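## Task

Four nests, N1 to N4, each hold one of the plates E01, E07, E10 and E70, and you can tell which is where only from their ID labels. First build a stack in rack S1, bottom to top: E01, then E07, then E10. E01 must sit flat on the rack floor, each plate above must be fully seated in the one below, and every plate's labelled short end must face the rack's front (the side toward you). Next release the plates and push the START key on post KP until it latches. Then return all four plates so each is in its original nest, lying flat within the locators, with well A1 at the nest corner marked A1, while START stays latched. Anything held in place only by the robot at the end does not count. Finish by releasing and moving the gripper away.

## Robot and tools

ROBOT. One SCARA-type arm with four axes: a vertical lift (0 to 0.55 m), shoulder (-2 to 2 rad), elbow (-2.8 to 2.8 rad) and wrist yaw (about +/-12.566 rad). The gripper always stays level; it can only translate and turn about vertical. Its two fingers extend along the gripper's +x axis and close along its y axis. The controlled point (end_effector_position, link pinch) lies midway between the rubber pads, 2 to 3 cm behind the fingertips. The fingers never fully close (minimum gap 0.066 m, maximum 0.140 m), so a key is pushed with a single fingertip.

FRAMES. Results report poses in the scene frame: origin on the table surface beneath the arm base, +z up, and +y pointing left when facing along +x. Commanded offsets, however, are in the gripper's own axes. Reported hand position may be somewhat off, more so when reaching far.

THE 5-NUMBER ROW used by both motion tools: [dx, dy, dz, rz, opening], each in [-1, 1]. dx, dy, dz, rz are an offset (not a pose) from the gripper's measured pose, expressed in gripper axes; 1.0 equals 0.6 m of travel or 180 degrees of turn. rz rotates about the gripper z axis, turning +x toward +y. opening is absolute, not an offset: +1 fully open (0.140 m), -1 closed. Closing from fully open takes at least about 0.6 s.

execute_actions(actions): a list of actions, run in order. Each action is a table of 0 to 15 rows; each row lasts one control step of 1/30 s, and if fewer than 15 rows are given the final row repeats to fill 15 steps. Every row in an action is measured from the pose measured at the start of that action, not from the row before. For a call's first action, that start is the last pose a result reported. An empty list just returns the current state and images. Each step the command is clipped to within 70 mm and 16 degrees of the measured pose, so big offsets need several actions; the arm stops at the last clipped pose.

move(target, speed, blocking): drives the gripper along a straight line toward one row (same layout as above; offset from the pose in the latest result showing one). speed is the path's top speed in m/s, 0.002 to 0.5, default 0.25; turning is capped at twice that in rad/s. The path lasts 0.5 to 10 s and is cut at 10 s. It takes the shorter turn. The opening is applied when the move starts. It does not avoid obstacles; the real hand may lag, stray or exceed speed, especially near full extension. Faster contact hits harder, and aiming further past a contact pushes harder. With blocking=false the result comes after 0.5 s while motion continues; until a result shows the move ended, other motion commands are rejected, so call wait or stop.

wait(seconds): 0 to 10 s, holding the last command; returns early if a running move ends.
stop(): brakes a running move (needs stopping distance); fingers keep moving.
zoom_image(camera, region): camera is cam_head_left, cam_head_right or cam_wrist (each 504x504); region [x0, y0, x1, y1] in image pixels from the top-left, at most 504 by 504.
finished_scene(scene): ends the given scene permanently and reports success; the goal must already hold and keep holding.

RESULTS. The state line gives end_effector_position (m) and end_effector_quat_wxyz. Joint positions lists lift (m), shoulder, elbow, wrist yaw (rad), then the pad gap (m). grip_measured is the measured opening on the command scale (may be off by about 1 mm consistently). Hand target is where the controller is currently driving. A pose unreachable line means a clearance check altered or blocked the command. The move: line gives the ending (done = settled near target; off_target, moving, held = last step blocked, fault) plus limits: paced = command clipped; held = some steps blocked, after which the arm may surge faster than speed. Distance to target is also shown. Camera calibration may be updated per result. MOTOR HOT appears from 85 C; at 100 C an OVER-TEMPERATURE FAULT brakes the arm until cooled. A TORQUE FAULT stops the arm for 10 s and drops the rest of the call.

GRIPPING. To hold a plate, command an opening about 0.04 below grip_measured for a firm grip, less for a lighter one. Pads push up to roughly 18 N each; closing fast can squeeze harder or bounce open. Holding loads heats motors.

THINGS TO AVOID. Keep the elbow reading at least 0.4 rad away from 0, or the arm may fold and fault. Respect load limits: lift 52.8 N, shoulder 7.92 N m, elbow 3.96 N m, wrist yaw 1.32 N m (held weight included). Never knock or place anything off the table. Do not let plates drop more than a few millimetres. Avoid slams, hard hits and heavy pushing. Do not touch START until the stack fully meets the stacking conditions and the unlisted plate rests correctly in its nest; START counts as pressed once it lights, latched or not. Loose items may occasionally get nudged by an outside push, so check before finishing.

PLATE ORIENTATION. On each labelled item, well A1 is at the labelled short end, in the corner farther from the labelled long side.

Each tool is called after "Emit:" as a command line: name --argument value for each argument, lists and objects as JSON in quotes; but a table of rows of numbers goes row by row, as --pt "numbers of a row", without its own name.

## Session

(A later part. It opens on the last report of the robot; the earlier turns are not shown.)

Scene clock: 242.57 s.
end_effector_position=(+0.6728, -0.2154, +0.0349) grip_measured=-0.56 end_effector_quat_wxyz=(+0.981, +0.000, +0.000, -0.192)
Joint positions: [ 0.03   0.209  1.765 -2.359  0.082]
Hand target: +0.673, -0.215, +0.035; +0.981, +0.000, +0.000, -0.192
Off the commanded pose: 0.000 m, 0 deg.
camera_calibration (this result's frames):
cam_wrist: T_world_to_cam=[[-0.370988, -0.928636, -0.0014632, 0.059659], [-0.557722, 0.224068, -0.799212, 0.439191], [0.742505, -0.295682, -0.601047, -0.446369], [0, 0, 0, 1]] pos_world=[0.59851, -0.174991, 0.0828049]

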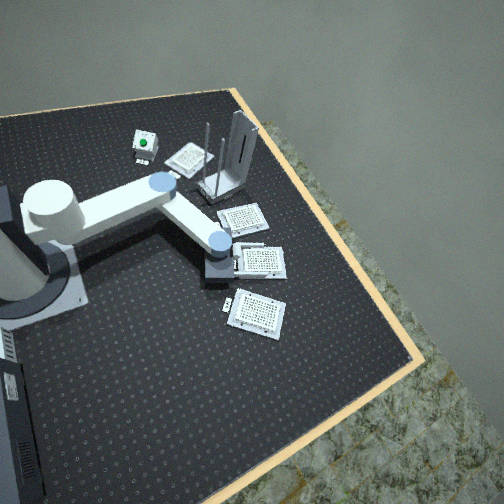

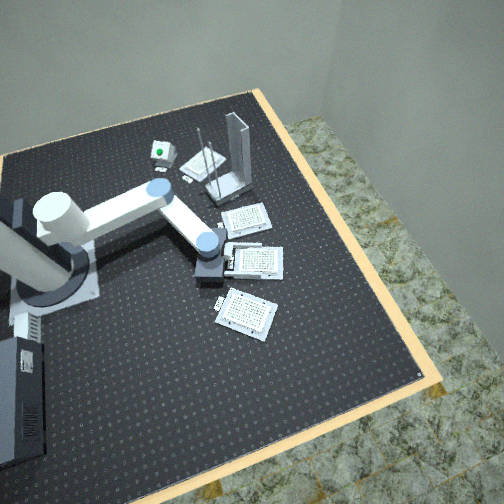

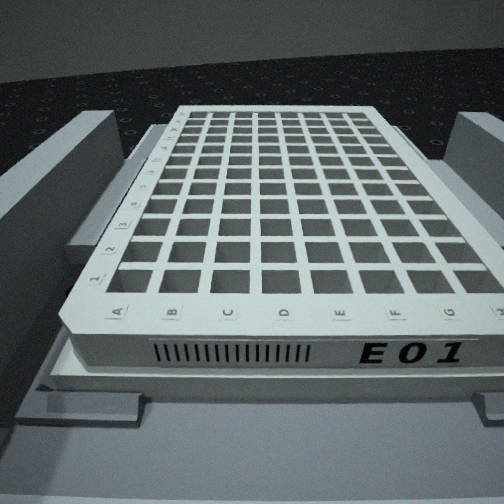

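Emit:
move --target '[0, 0, 0.05, 0, -0.61]' --speed 0.2

Emit:
move --target '[-0.1421, 0.2938, 0.45, 0.1953, -0.61]' --speed 0.4

Emit:
move --target '[0.1015, 0.2240, -0.0167, 0, -0.61]' --speed 0.3

Scene clock: 253.37 s.
end_effector_position=(+0.6728, -0.2154, +0.0650) grip_measured=-0.56 end_effector_quat_wxyz=(+0.981, +0.000, +0.000, -0.192)
Joint positions: [ 0.06   0.209  1.765 -2.359  0.082]
Hand target: +0.673, -0.215, +0.065; +0.981, +0.000, +0.000, -0.192
Off the commanded pose: 0.000 m, 0 deg.
move: done
camera_calibration (this result's frames):
cam_wrist: T_world_to_cam=[[-0.370962, -0.928647, -0.0014632, 0.0596918], [-0.557728, 0.224052, -0.799212, 0.463208], [0.742514, -0.295661, -0.601047, -0.428315], [0, 0, 0, 1]] pos_world=[0.598517, -0.174986, 0.112851]

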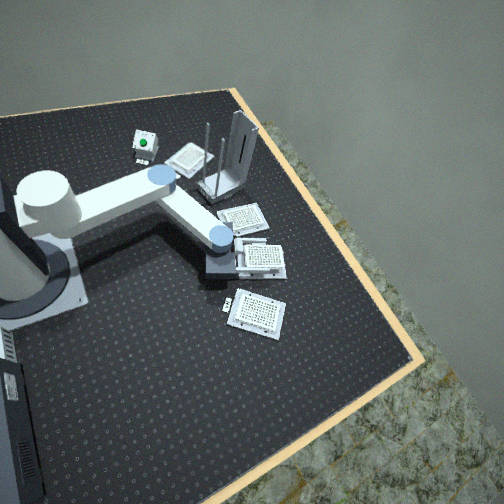

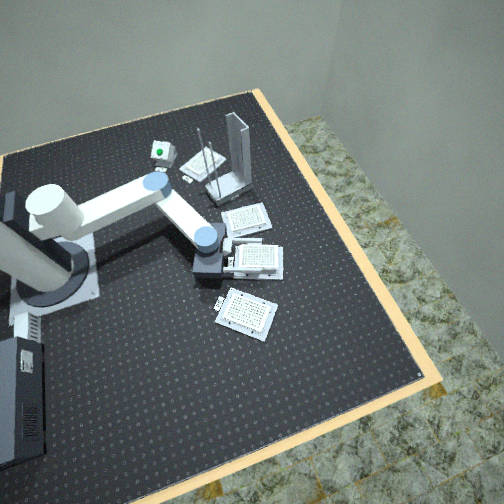

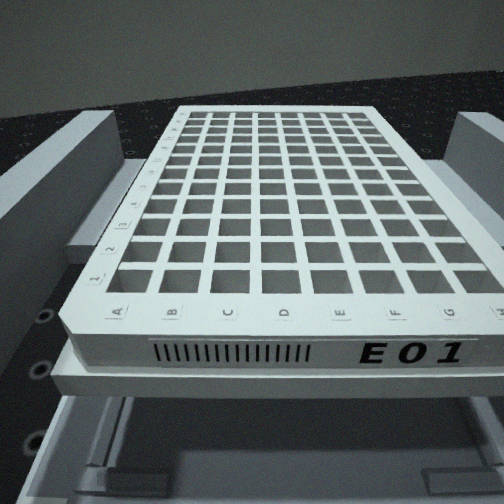

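Scene clock: 254.70 s.
end_effector_position=(+0.6600, -0.0199, +0.3350) grip_measured=-0.56 end_effector_quat_wxyz=(+0.993, +0.000, +0.000, +0.114)
Joint positions: [ 0.33   0.599  1.483 -1.853  0.082]
Hand target: +0.660, -0.020, +0.335; +0.994, +0.000, +0.000, +0.114
Off the commanded pose: 0.000 m, 0 deg.
move: done
camera_calibration (this result's frames):
cam_wrist: T_world_to_cam=[[0.231747, -0.972775, -0.0014632, -0.161764], [-0.584956, -0.138154, -0.799212, 0.638882], [0.777252, 0.186071, -0.601047, -0.212075], [0, 0, 0, 1]] pos_world=[0.576042, -0.0296349, 0.382898]

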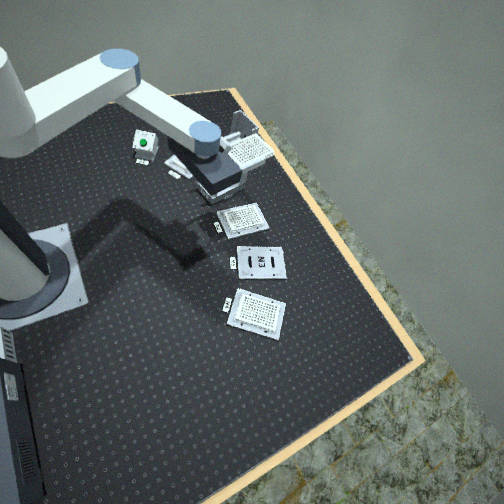

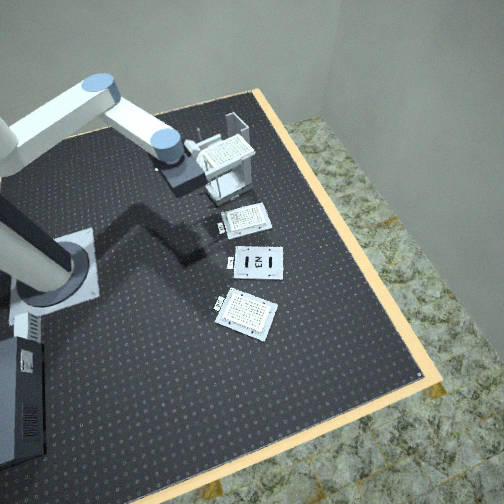

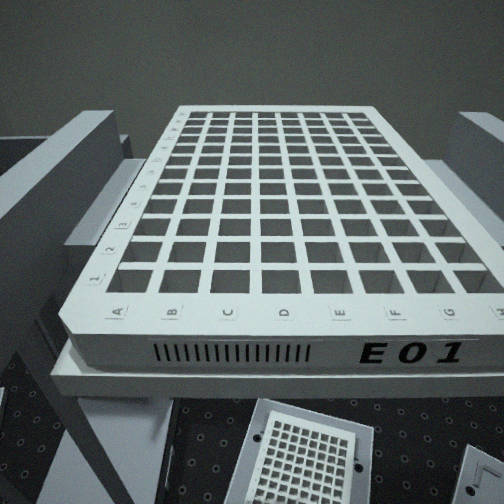

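Scene clock: 255.63 s.
end_effector_position=(+0.6888, +0.1250, +0.3250) grip_measured=-0.56 end_effector_quat_wxyz=(+0.993, +0.000, +0.000, +0.114)
Joint positions: [ 0.32   0.902  1.684 -2.357  0.082]
Hand target: +0.689, +0.125, +0.325; +0.993, +0.000, +0.000, +0.114
Off the commanded pose: 0.000 m, 0 deg.
move: done
camera_calibration (this result's frames):
cam_wrist: T_world_to_cam=[[0.232352, -0.972631, -0.0014632, -0.0279791], [-0.58487, -0.138517, -0.799212, 0.667718], [0.777136, 0.186554, -0.601047, -0.267418], [0, 0, 0, 1]] pos_world=[0.604849, 0.115165, 0.372876]

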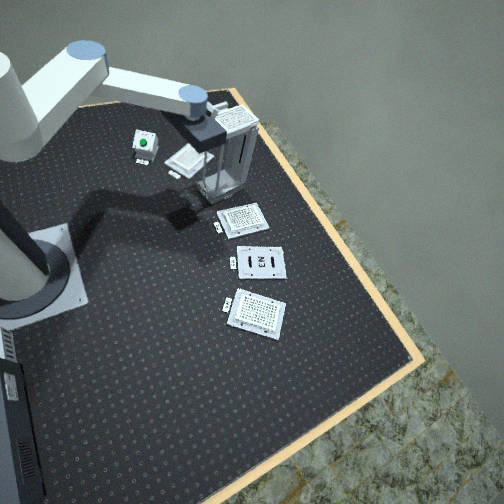

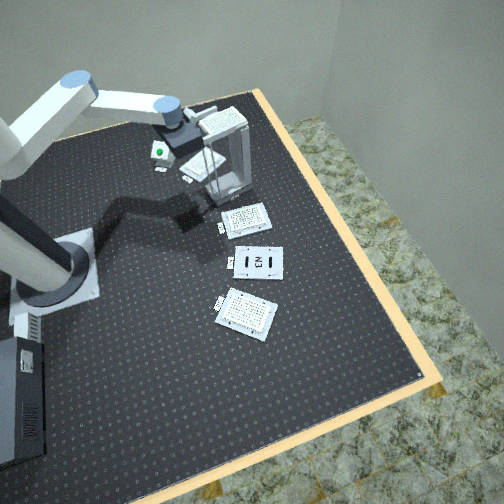

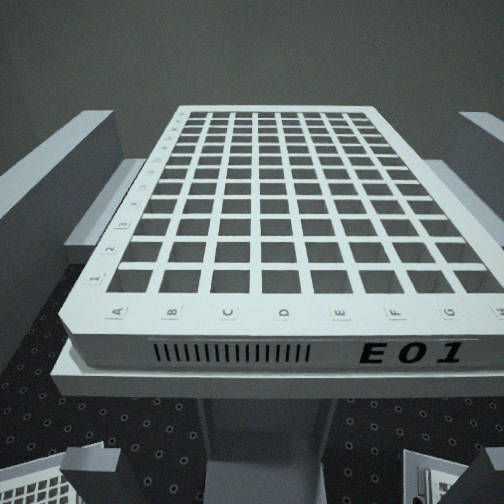

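Emit:
zoom_image --camera "cam_wrist" --region '[0, 330, 252, 504]'

Emit:
zoom_image --camera "cam_wrist" --region '[252, 330, 504, 504]'

Region (0, 330, 252, 504) of cam_wrist's 504x504 image, scaled by 2.000, with more detail than that image has; it fills the top 348 rows of this view, and the rest is white.

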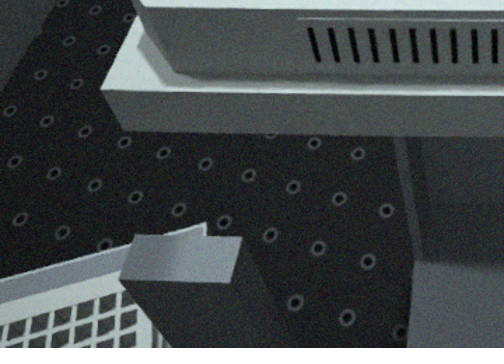

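Region (252, 330, 504, 504) of cam_wrist's 504x504 image, scaled by 2.000, with more detail than that image has; it fills the top 348 rows of this view, and the rest is white.

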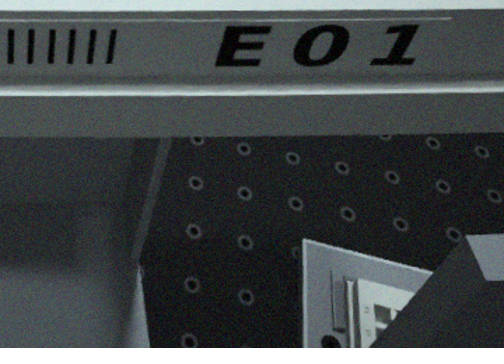

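Emit:
move --target '[-0.0033, -0.001, -0.0133, 0, -0.61]' --speed 0.05

Emit:
move --target '[0, 0, -0.05, 0, -0.61]' --speed 0.03

Scene clock: 271.07 s.
end_effector_position=(+0.6871, +0.1239, +0.3170) grip_measured=-0.56 end_effector_quat_wxyz=(+0.993, +0.000, +0.000, +0.114)
Joint positions: [ 0.312  0.906  1.673 -2.349  0.082]
Hand target: +0.687, +0.124, +0.317; +0.993, +0.000, +0.000, +0.114
Off the commanded pose: 0.000 m, 0 deg.
move: done
camera_calibration (this result's frames):
cam_wrist: T_world_to_cam=[[0.232064, -0.972699, -0.0014632, -0.0284498], [-0.584911, -0.138344, -0.799212, 0.660154], [0.777191, 0.186324, -0.601047, -0.270673], [0, 0, 0, 1]] pos_world=[0.603098, 0.114088, 0.364874]

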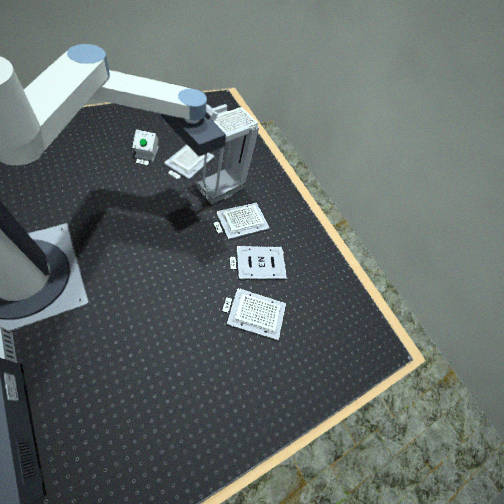

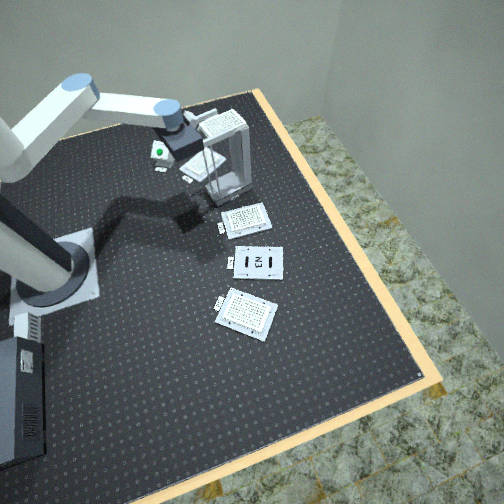

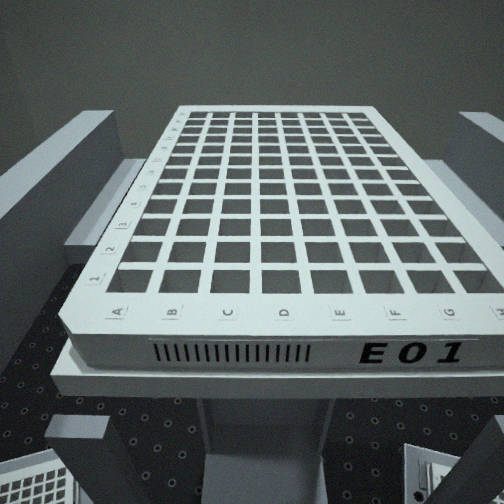

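Scene clock: 272.30 s.
end_effector_position=(+0.6868, +0.1240, +0.2870) grip_measured=-0.56 end_effector_quat_wxyz=(+0.993, +0.000, +0.000, +0.115)
Joint positions: [ 0.282  0.906  1.671 -2.348  0.082]
Hand target: +0.687, +0.124, +0.287; +0.993, +0.000, +0.000, +0.114
Off the commanded pose: 0.000 m, 0 deg.
move: done
camera_calibration (this result's frames):
cam_wrist: T_world_to_cam=[[0.233097, -0.972452, -0.0014632, -0.0290601], [-0.584764, -0.138965, -0.799212, 0.636036], [0.776993, 0.18715, -0.601047, -0.288533], [0, 0, 0, 1]] pos_world=[0.602892, 0.114126, 0.334863]

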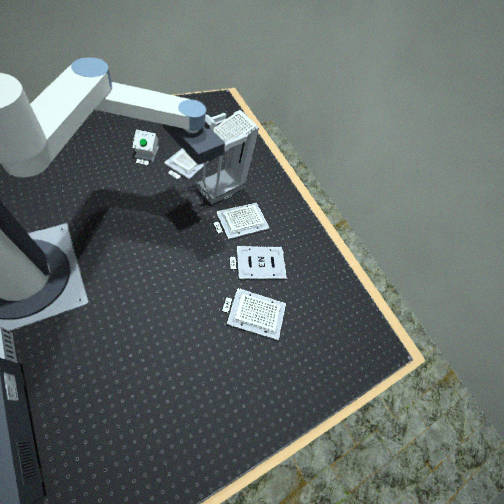

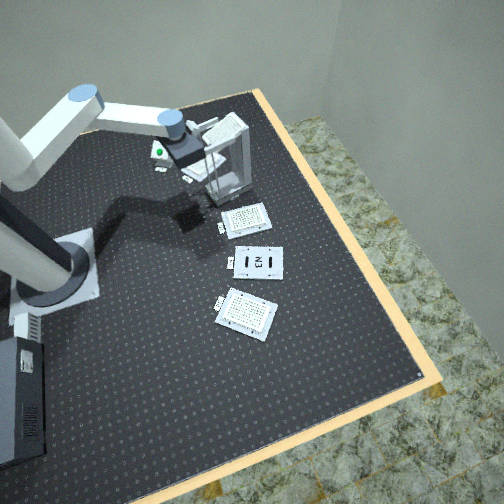

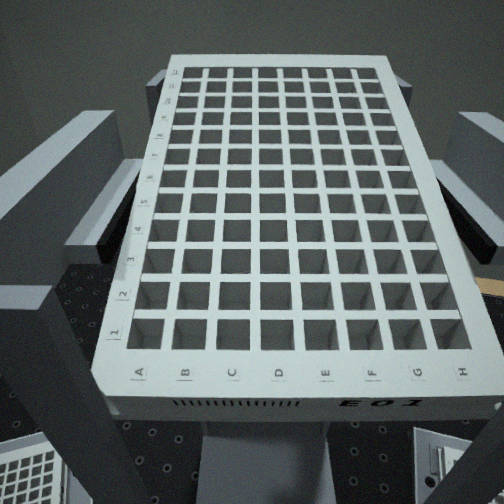

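Emit:
move --target '[0, 0, 0.025, 0, -0.62]' --speed 0.02

Scene clock: 289.93 s.
end_effector_position=(+0.6864, +0.1239, +0.3019) grip_measured=-0.56 end_effector_quat_wxyz=(+0.993, +0.000, +0.000, +0.115)
Joint positions: [ 0.297  0.907  1.669 -2.346  0.082]
Hand target: +0.687, +0.124, +0.302; +0.993, +0.000, +0.000, +0.115
Off the commanded pose: 0.000 m, 0 deg.
move: done
camera_calibration (this result's frames):
cam_wrist: T_world_to_cam=[[0.23345, -0.972368, -0.0014632, -0.029318], [-0.584713, -0.139178, -0.799212, 0.647691], [0.776925, 0.187432, -0.601047, -0.279185], [0, 0, 0, 1]] pos_world=[0.602463, 0.113964, 0.349796]

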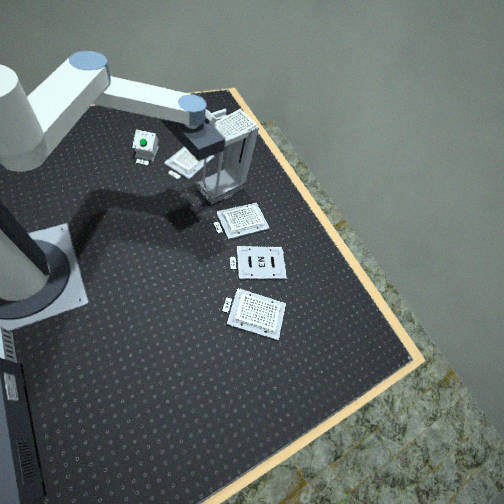

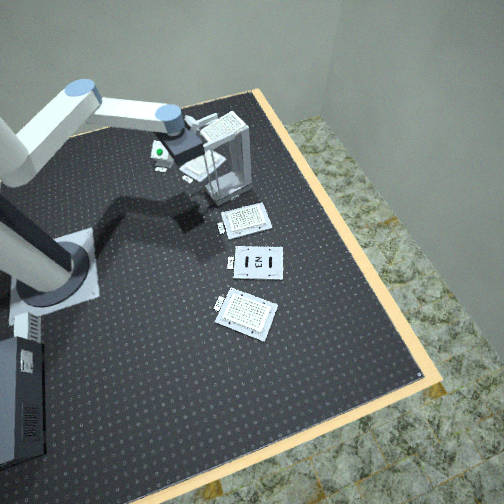

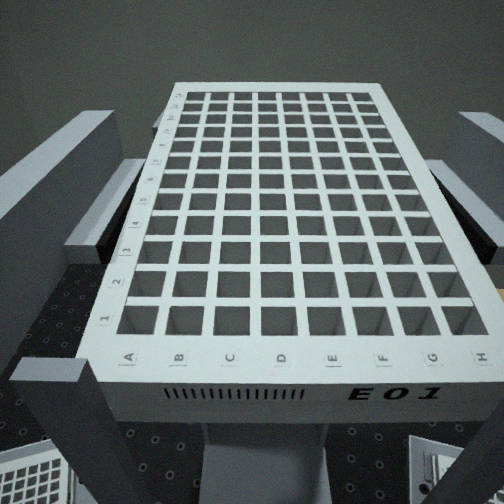

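Emit:
move --target '[0, 0, 0.02, 0, -0.62]' --speed 0.015

Scene clock: 304.13 s.
end_effector_position=(+0.6864, +0.1240, +0.3139) grip_measured=-0.56 end_effector_quat_wxyz=(+0.993, +0.000, +0.000, +0.115)
Joint positions: [ 0.309  0.907  1.669 -2.346  0.082]
Hand target: +0.686, +0.124, +0.314; +0.993, +0.000, +0.000, +0.115
Off the commanded pose: 0.000 m, 0 deg.
move: done
camera_calibration (this result's frames):
cam_wrist: T_world_to_cam=[[0.23373, -0.9723, -0.0014632, -0.0294267], [-0.584673, -0.139346, -0.799212, 0.657266], [0.77687, 0.187656, -0.601047, -0.271937], [0, 0, 0, 1]] pos_world=[0.602424, 0.114007, 0.361805]

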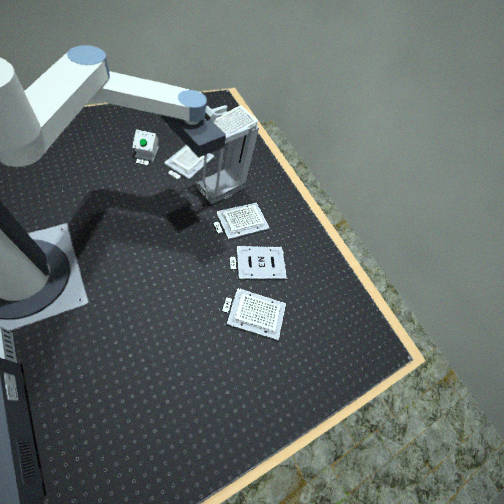

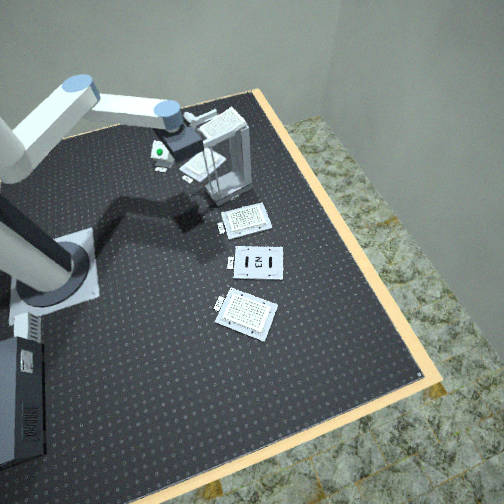

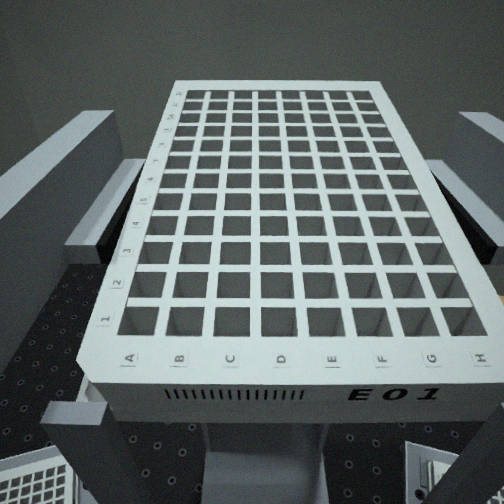

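Emit:
move --target '[0, 0, 0.052, 0, -0.62]' --speed 0.05

Emit:
move --target '[-0.097, -0.2237, 0, 0, -0.62]' --speed 0.2

Scene clock: 313.77 s.
end_effector_position=(+0.6864, +0.1240, +0.3452) grip_measured=-0.56 end_effector_quat_wxyz=(+0.993, +0.000, +0.000, +0.115)
Joint positions: [ 0.34   0.907  1.669 -2.346  0.082]
Hand target: +0.686, +0.124, +0.345; +0.993, +0.000, +0.000, +0.115
Off the commanded pose: 0.000 m, 0 deg.
move: done
camera_calibration (this result's frames):
cam_wrist: T_world_to_cam=[[0.233748, -0.972296, -0.0014632, -0.0293862], [-0.58467, -0.139357, -0.799212, 0.68224], [0.776867, 0.18767, -0.601047, -0.253159], [0, 0, 0, 1]] pos_world=[0.602425, 0.114013, 0.393052]

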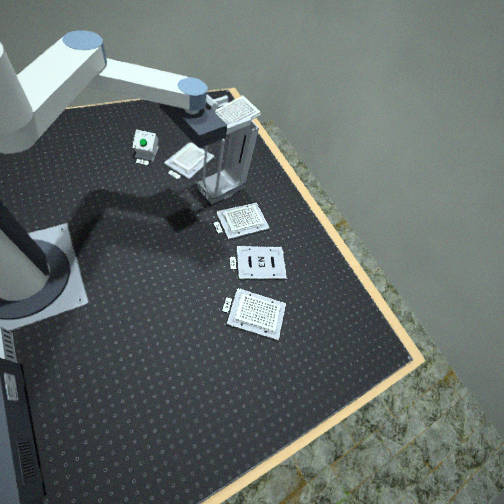

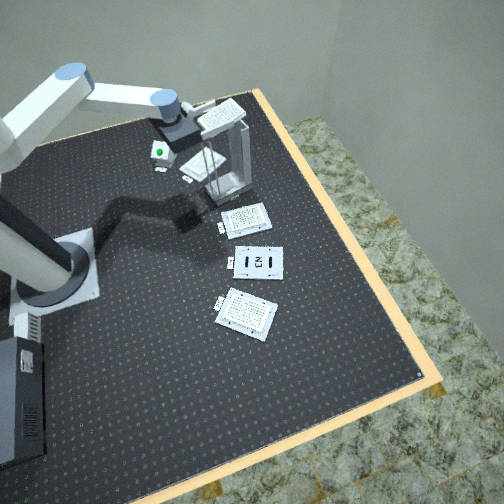

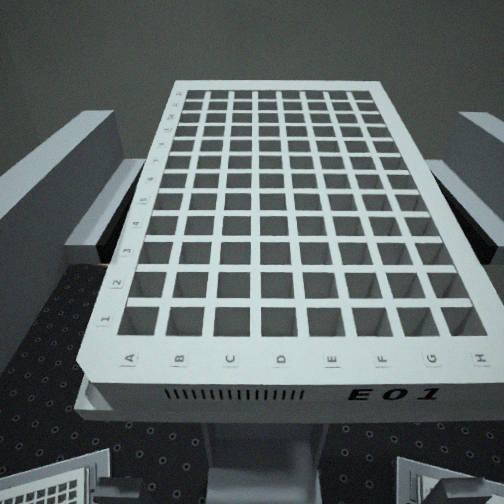

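Scene clock: 314.87 s.
end_effector_position=(+0.6604, -0.0202, +0.3452) grip_measured=-0.56 end_effector_quat_wxyz=(+0.993, +0.000, +0.000, +0.115)
Joint positions: [ 0.34   0.596  1.486 -1.852  0.082]
Hand target: +0.660, -0.020, +0.345; +0.993, +0.000, +0.000, +0.115
Off the commanded pose: 0.000 m, 0 deg.
move: done
camera_calibration (this result's frames):
cam_wrist: T_world_to_cam=[[0.233084, -0.972456, -0.0014632, -0.163007], [-0.584765, -0.138957, -0.799212, 0.64705], [0.776995, 0.187139, -0.601047, -0.206043], [0, 0, 0, 1]] pos_world=[0.576462, -0.0300464, 0.39305]

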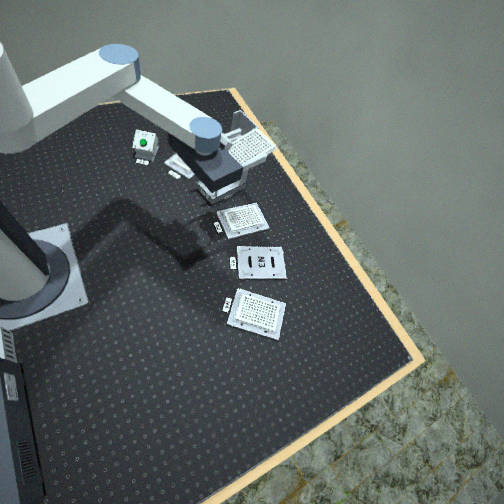

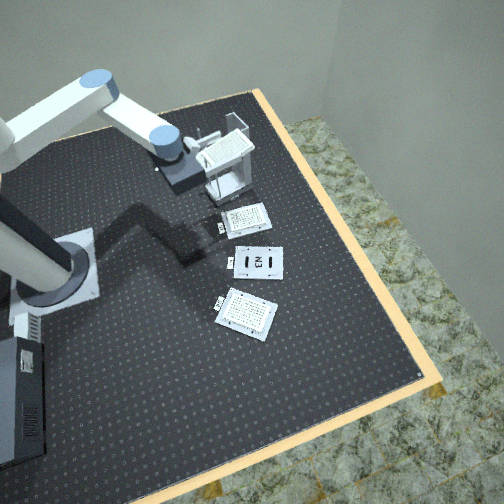

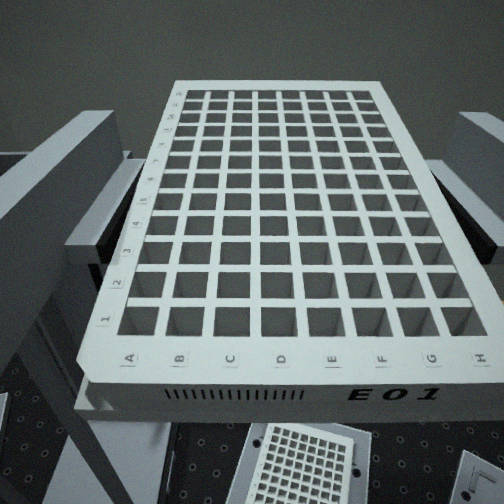

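Emit:
move --target '[-0.05405, -0.32148, -0.4587, -0.19576, -0.62]' --speed 0.25

Emit:
move --target '[0, 0, -0.0333, 0, -0.62]' --speed 0.03

Scene clock: 321.07 s.
end_effector_position=(+0.6728, -0.2154, +0.0699) grip_measured=-0.56 end_effector_quat_wxyz=(+0.982, +0.000, +0.000, -0.191)
Joint positions: [ 0.065  0.209  1.765 -2.359  0.082]
Hand target: +0.673, -0.215, +0.070; +0.982, +0.000, +0.000, -0.191
Off the commanded pose: 0.000 m, 0 deg.
move: done
camera_calibration (this result's frames):
cam_wrist: T_world_to_cam=[[-0.37074, -0.928736, -0.0014632, 0.0594956], [-0.557781, 0.223919, -0.799212, 0.467158], [0.742584, -0.295484, -0.601047, -0.425402], [0, 0, 0, 1]] pos_world=[0.598526, -0.175049, 0.117759]

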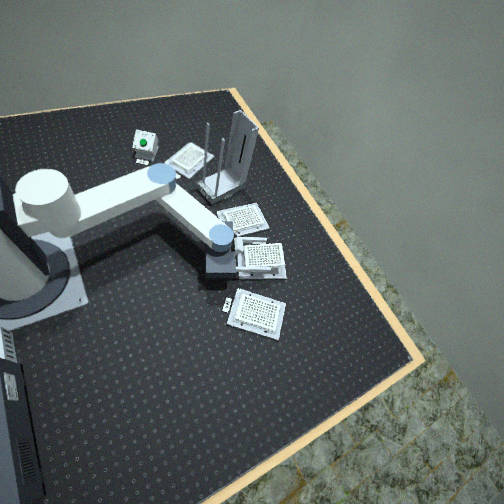

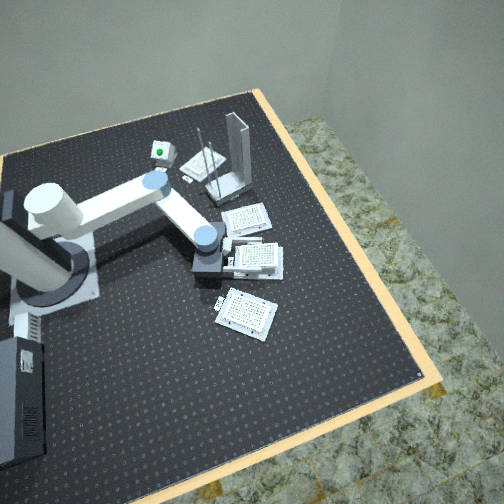

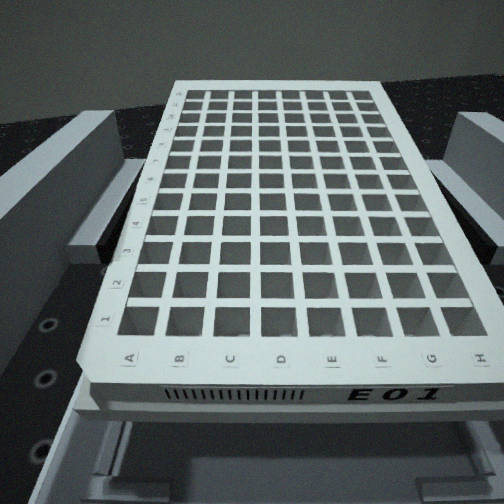

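Scene clock: 321.97 s.
end_effector_position=(+0.6728, -0.2154, +0.0498) grip_measured=-0.56 end_effector_quat_wxyz=(+0.982, +0.000, +0.000, -0.191)
Joint positions: [ 0.045  0.209  1.765 -2.359  0.082]
Hand target: +0.673, -0.215, +0.050; +0.982, +0.000, +0.000, -0.191
Off the commanded pose: 0.000 m, 0 deg.
move: done
camera_calibration (this result's frames):
cam_wrist: T_world_to_cam=[[-0.37076, -0.928728, -0.0014632, 0.0594708], [-0.557777, 0.223931, -0.799212, 0.451132], [0.742578, -0.295499, -0.601047, -0.437452], [0, 0, 0, 1]] pos_world=[0.598522, -0.175057, 0.0977075]

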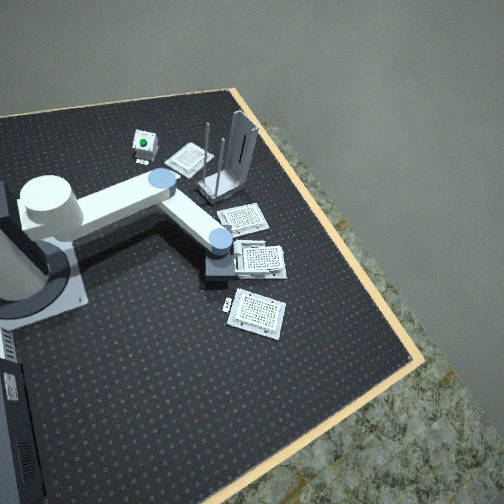

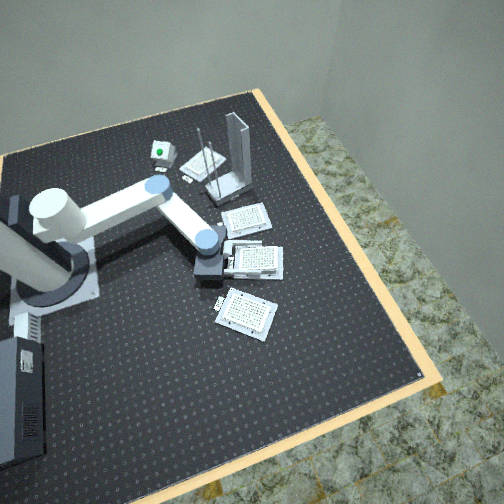

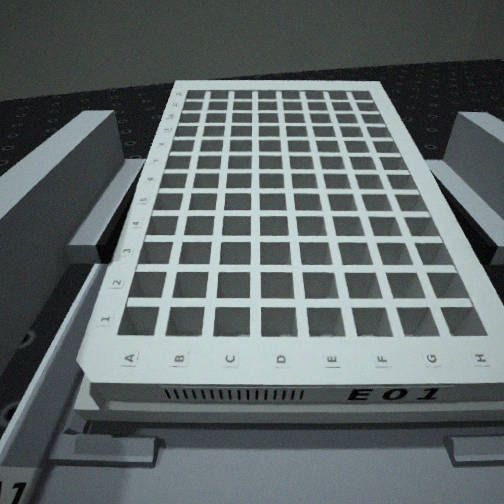

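Emit:
move --target '[0, 0, -0.0167, 0, -0.62]' --speed 0.015

Scene clock: 324.67 s.
end_effector_position=(+0.6730, -0.2153, +0.0400) grip_measured=-0.56 end_effector_quat_wxyz=(+0.982, +0.000, +0.000, -0.191)
Joint positions: [ 0.035  0.209  1.766 -2.359  0.082]
Hand target: +0.673, -0.215, +0.040; +0.982, +0.000, +0.000, -0.191
Off the commanded pose: 0.000 m, 0 deg.
move: done
camera_calibration (this result's frames):
cam_wrist: T_world_to_cam=[[-0.370197, -0.928952, -0.0014632, 0.0592198], [-0.557912, 0.223592, -0.799212, 0.443354], [0.742757, -0.295049, -0.601047, -0.443477], [0, 0, 0, 1]] pos_world=[0.598672, -0.174966, 0.0878701]

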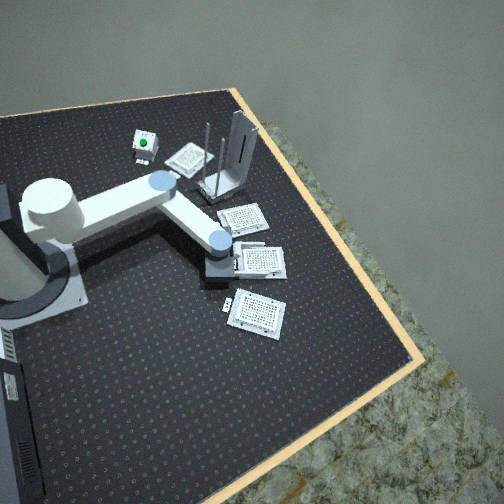

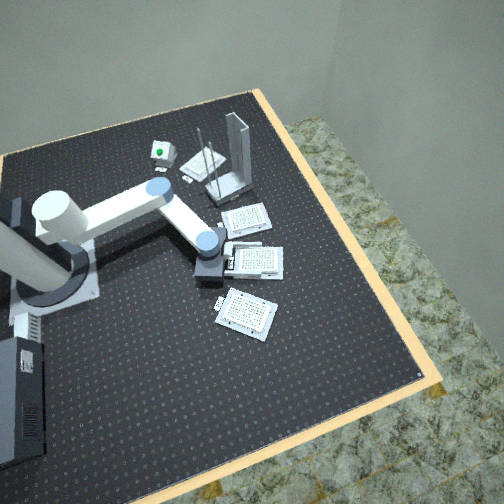

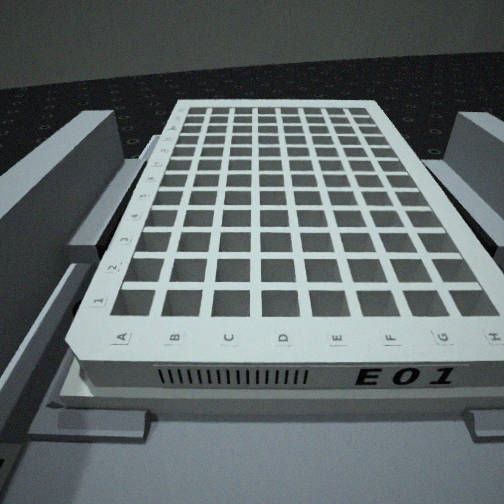

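Emit:
move --target '[0, 0, -0.0067, 0, -0.62]' --speed 0.01

Scene clock: 326.63 s.
end_effector_position=(+0.6732, -0.2154, +0.0364) grip_measured=-0.56 end_effector_quat_wxyz=(+0.981, +0.000, +0.000, -0.192)
Joint positions: [ 0.031  0.208  1.768 -2.361  0.082]
Hand target: +0.673, -0.215, +0.036; +0.982, +0.000, +0.000, -0.191
Off the commanded pose: 0.000 m, 0 deg.
move: done
camera_calibration (this result's frames):
cam_wrist: T_world_to_cam=[[-0.370914, -0.928666, -0.0014632, 0.0597285], [-0.557739, 0.224024, -0.799212, 0.44061], [0.742529, -0.295623, -0.601047, -0.445825], [0, 0, 0, 1]] pos_world=[0.598937, -0.175035, 0.0842664]

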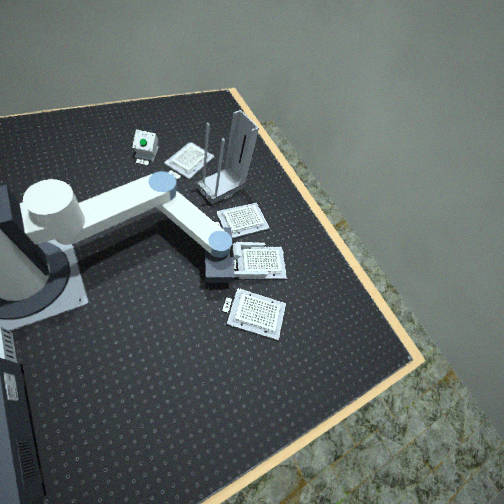

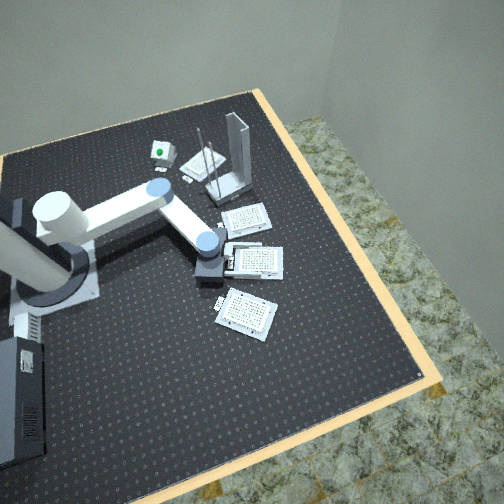

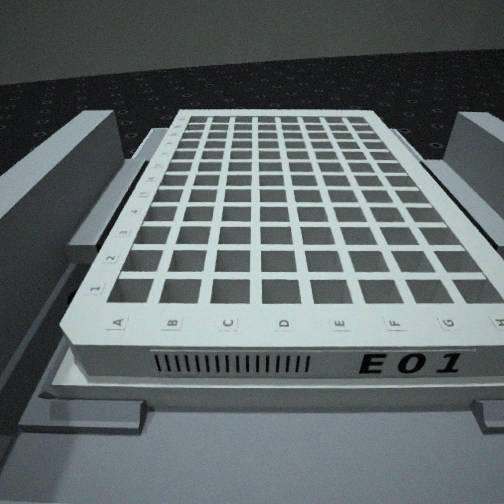

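Emit:
execute_actions --actions '[[[0,0,0,0,-0.35]], [[-0.0007,0,-0.0032,0,-0.35]], [[0,0,0,0,-0.5],[0,0,0,0,-0.5],[0,0,0,0,-0.5],[0,0,0,0,-0.5],[0,0,0,0,-0.5],[0,0,0,0,-0.62]]]'

Emit:
zoom_image --camera "cam_wrist" --region '[0, 290, 252, 460]'

Emit:
zoom_image --camera "cam_wrist" --region '[130, 80, 430, 180]'

Scene clock: 332.03 s.
end_effector_position=(+0.6728, -0.2154, +0.0344) grip_measured=-0.56 end_effector_quat_wxyz=(+0.981, +0.000, +0.000, -0.192)
Joint positions: [ 0.029  0.209  1.765 -2.36   0.082]
Hand target: +0.673, -0.215, +0.034; +0.981, +0.000, +0.000, -0.192
Off the commanded pose: 0.000 m, 0 deg.
camera_calibration (this result's frames):
cam_wrist: T_world_to_cam=[[-0.371428, -0.92846, -0.0014632, 0.0599685], [-0.557615, 0.224332, -0.799212, 0.438839], [0.742365, -0.296034, -0.601047, -0.446666], [0, 0, 0, 1]] pos_world=[0.598566, -0.174996, 0.0823462]

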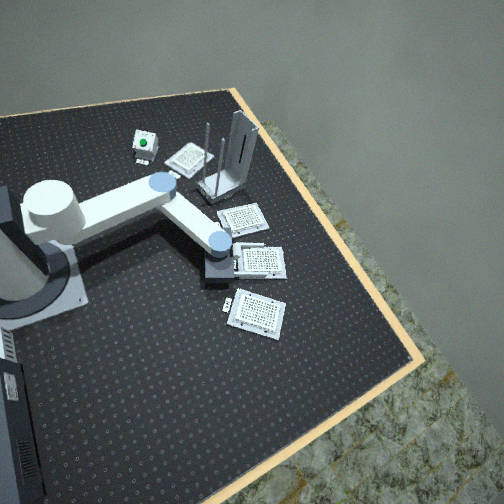

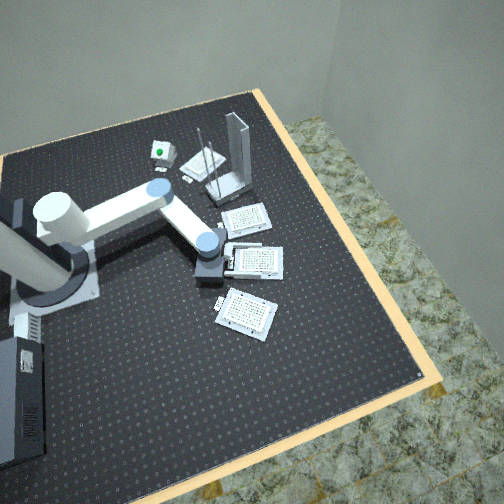

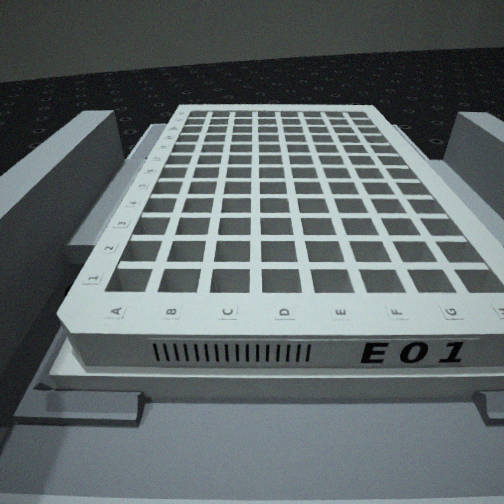

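Region (0, 290, 252, 460) of cam_wrist's 504x504 image, scaled by 2.000, with more detail than that image has; it fills the top 340 rows of this view, and the rest is white.

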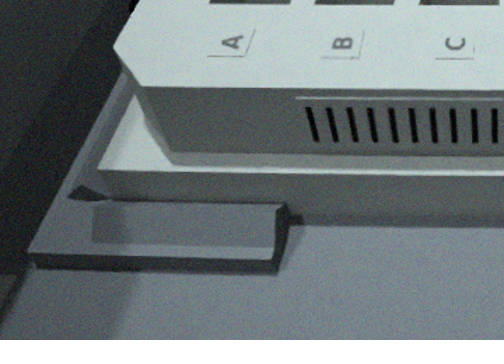

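Region (130, 80, 430, 180) of cam_wrist's 504x504 image, scaled by 1.680, with more detail than that image has.

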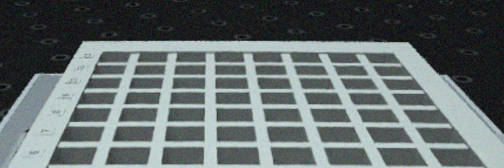

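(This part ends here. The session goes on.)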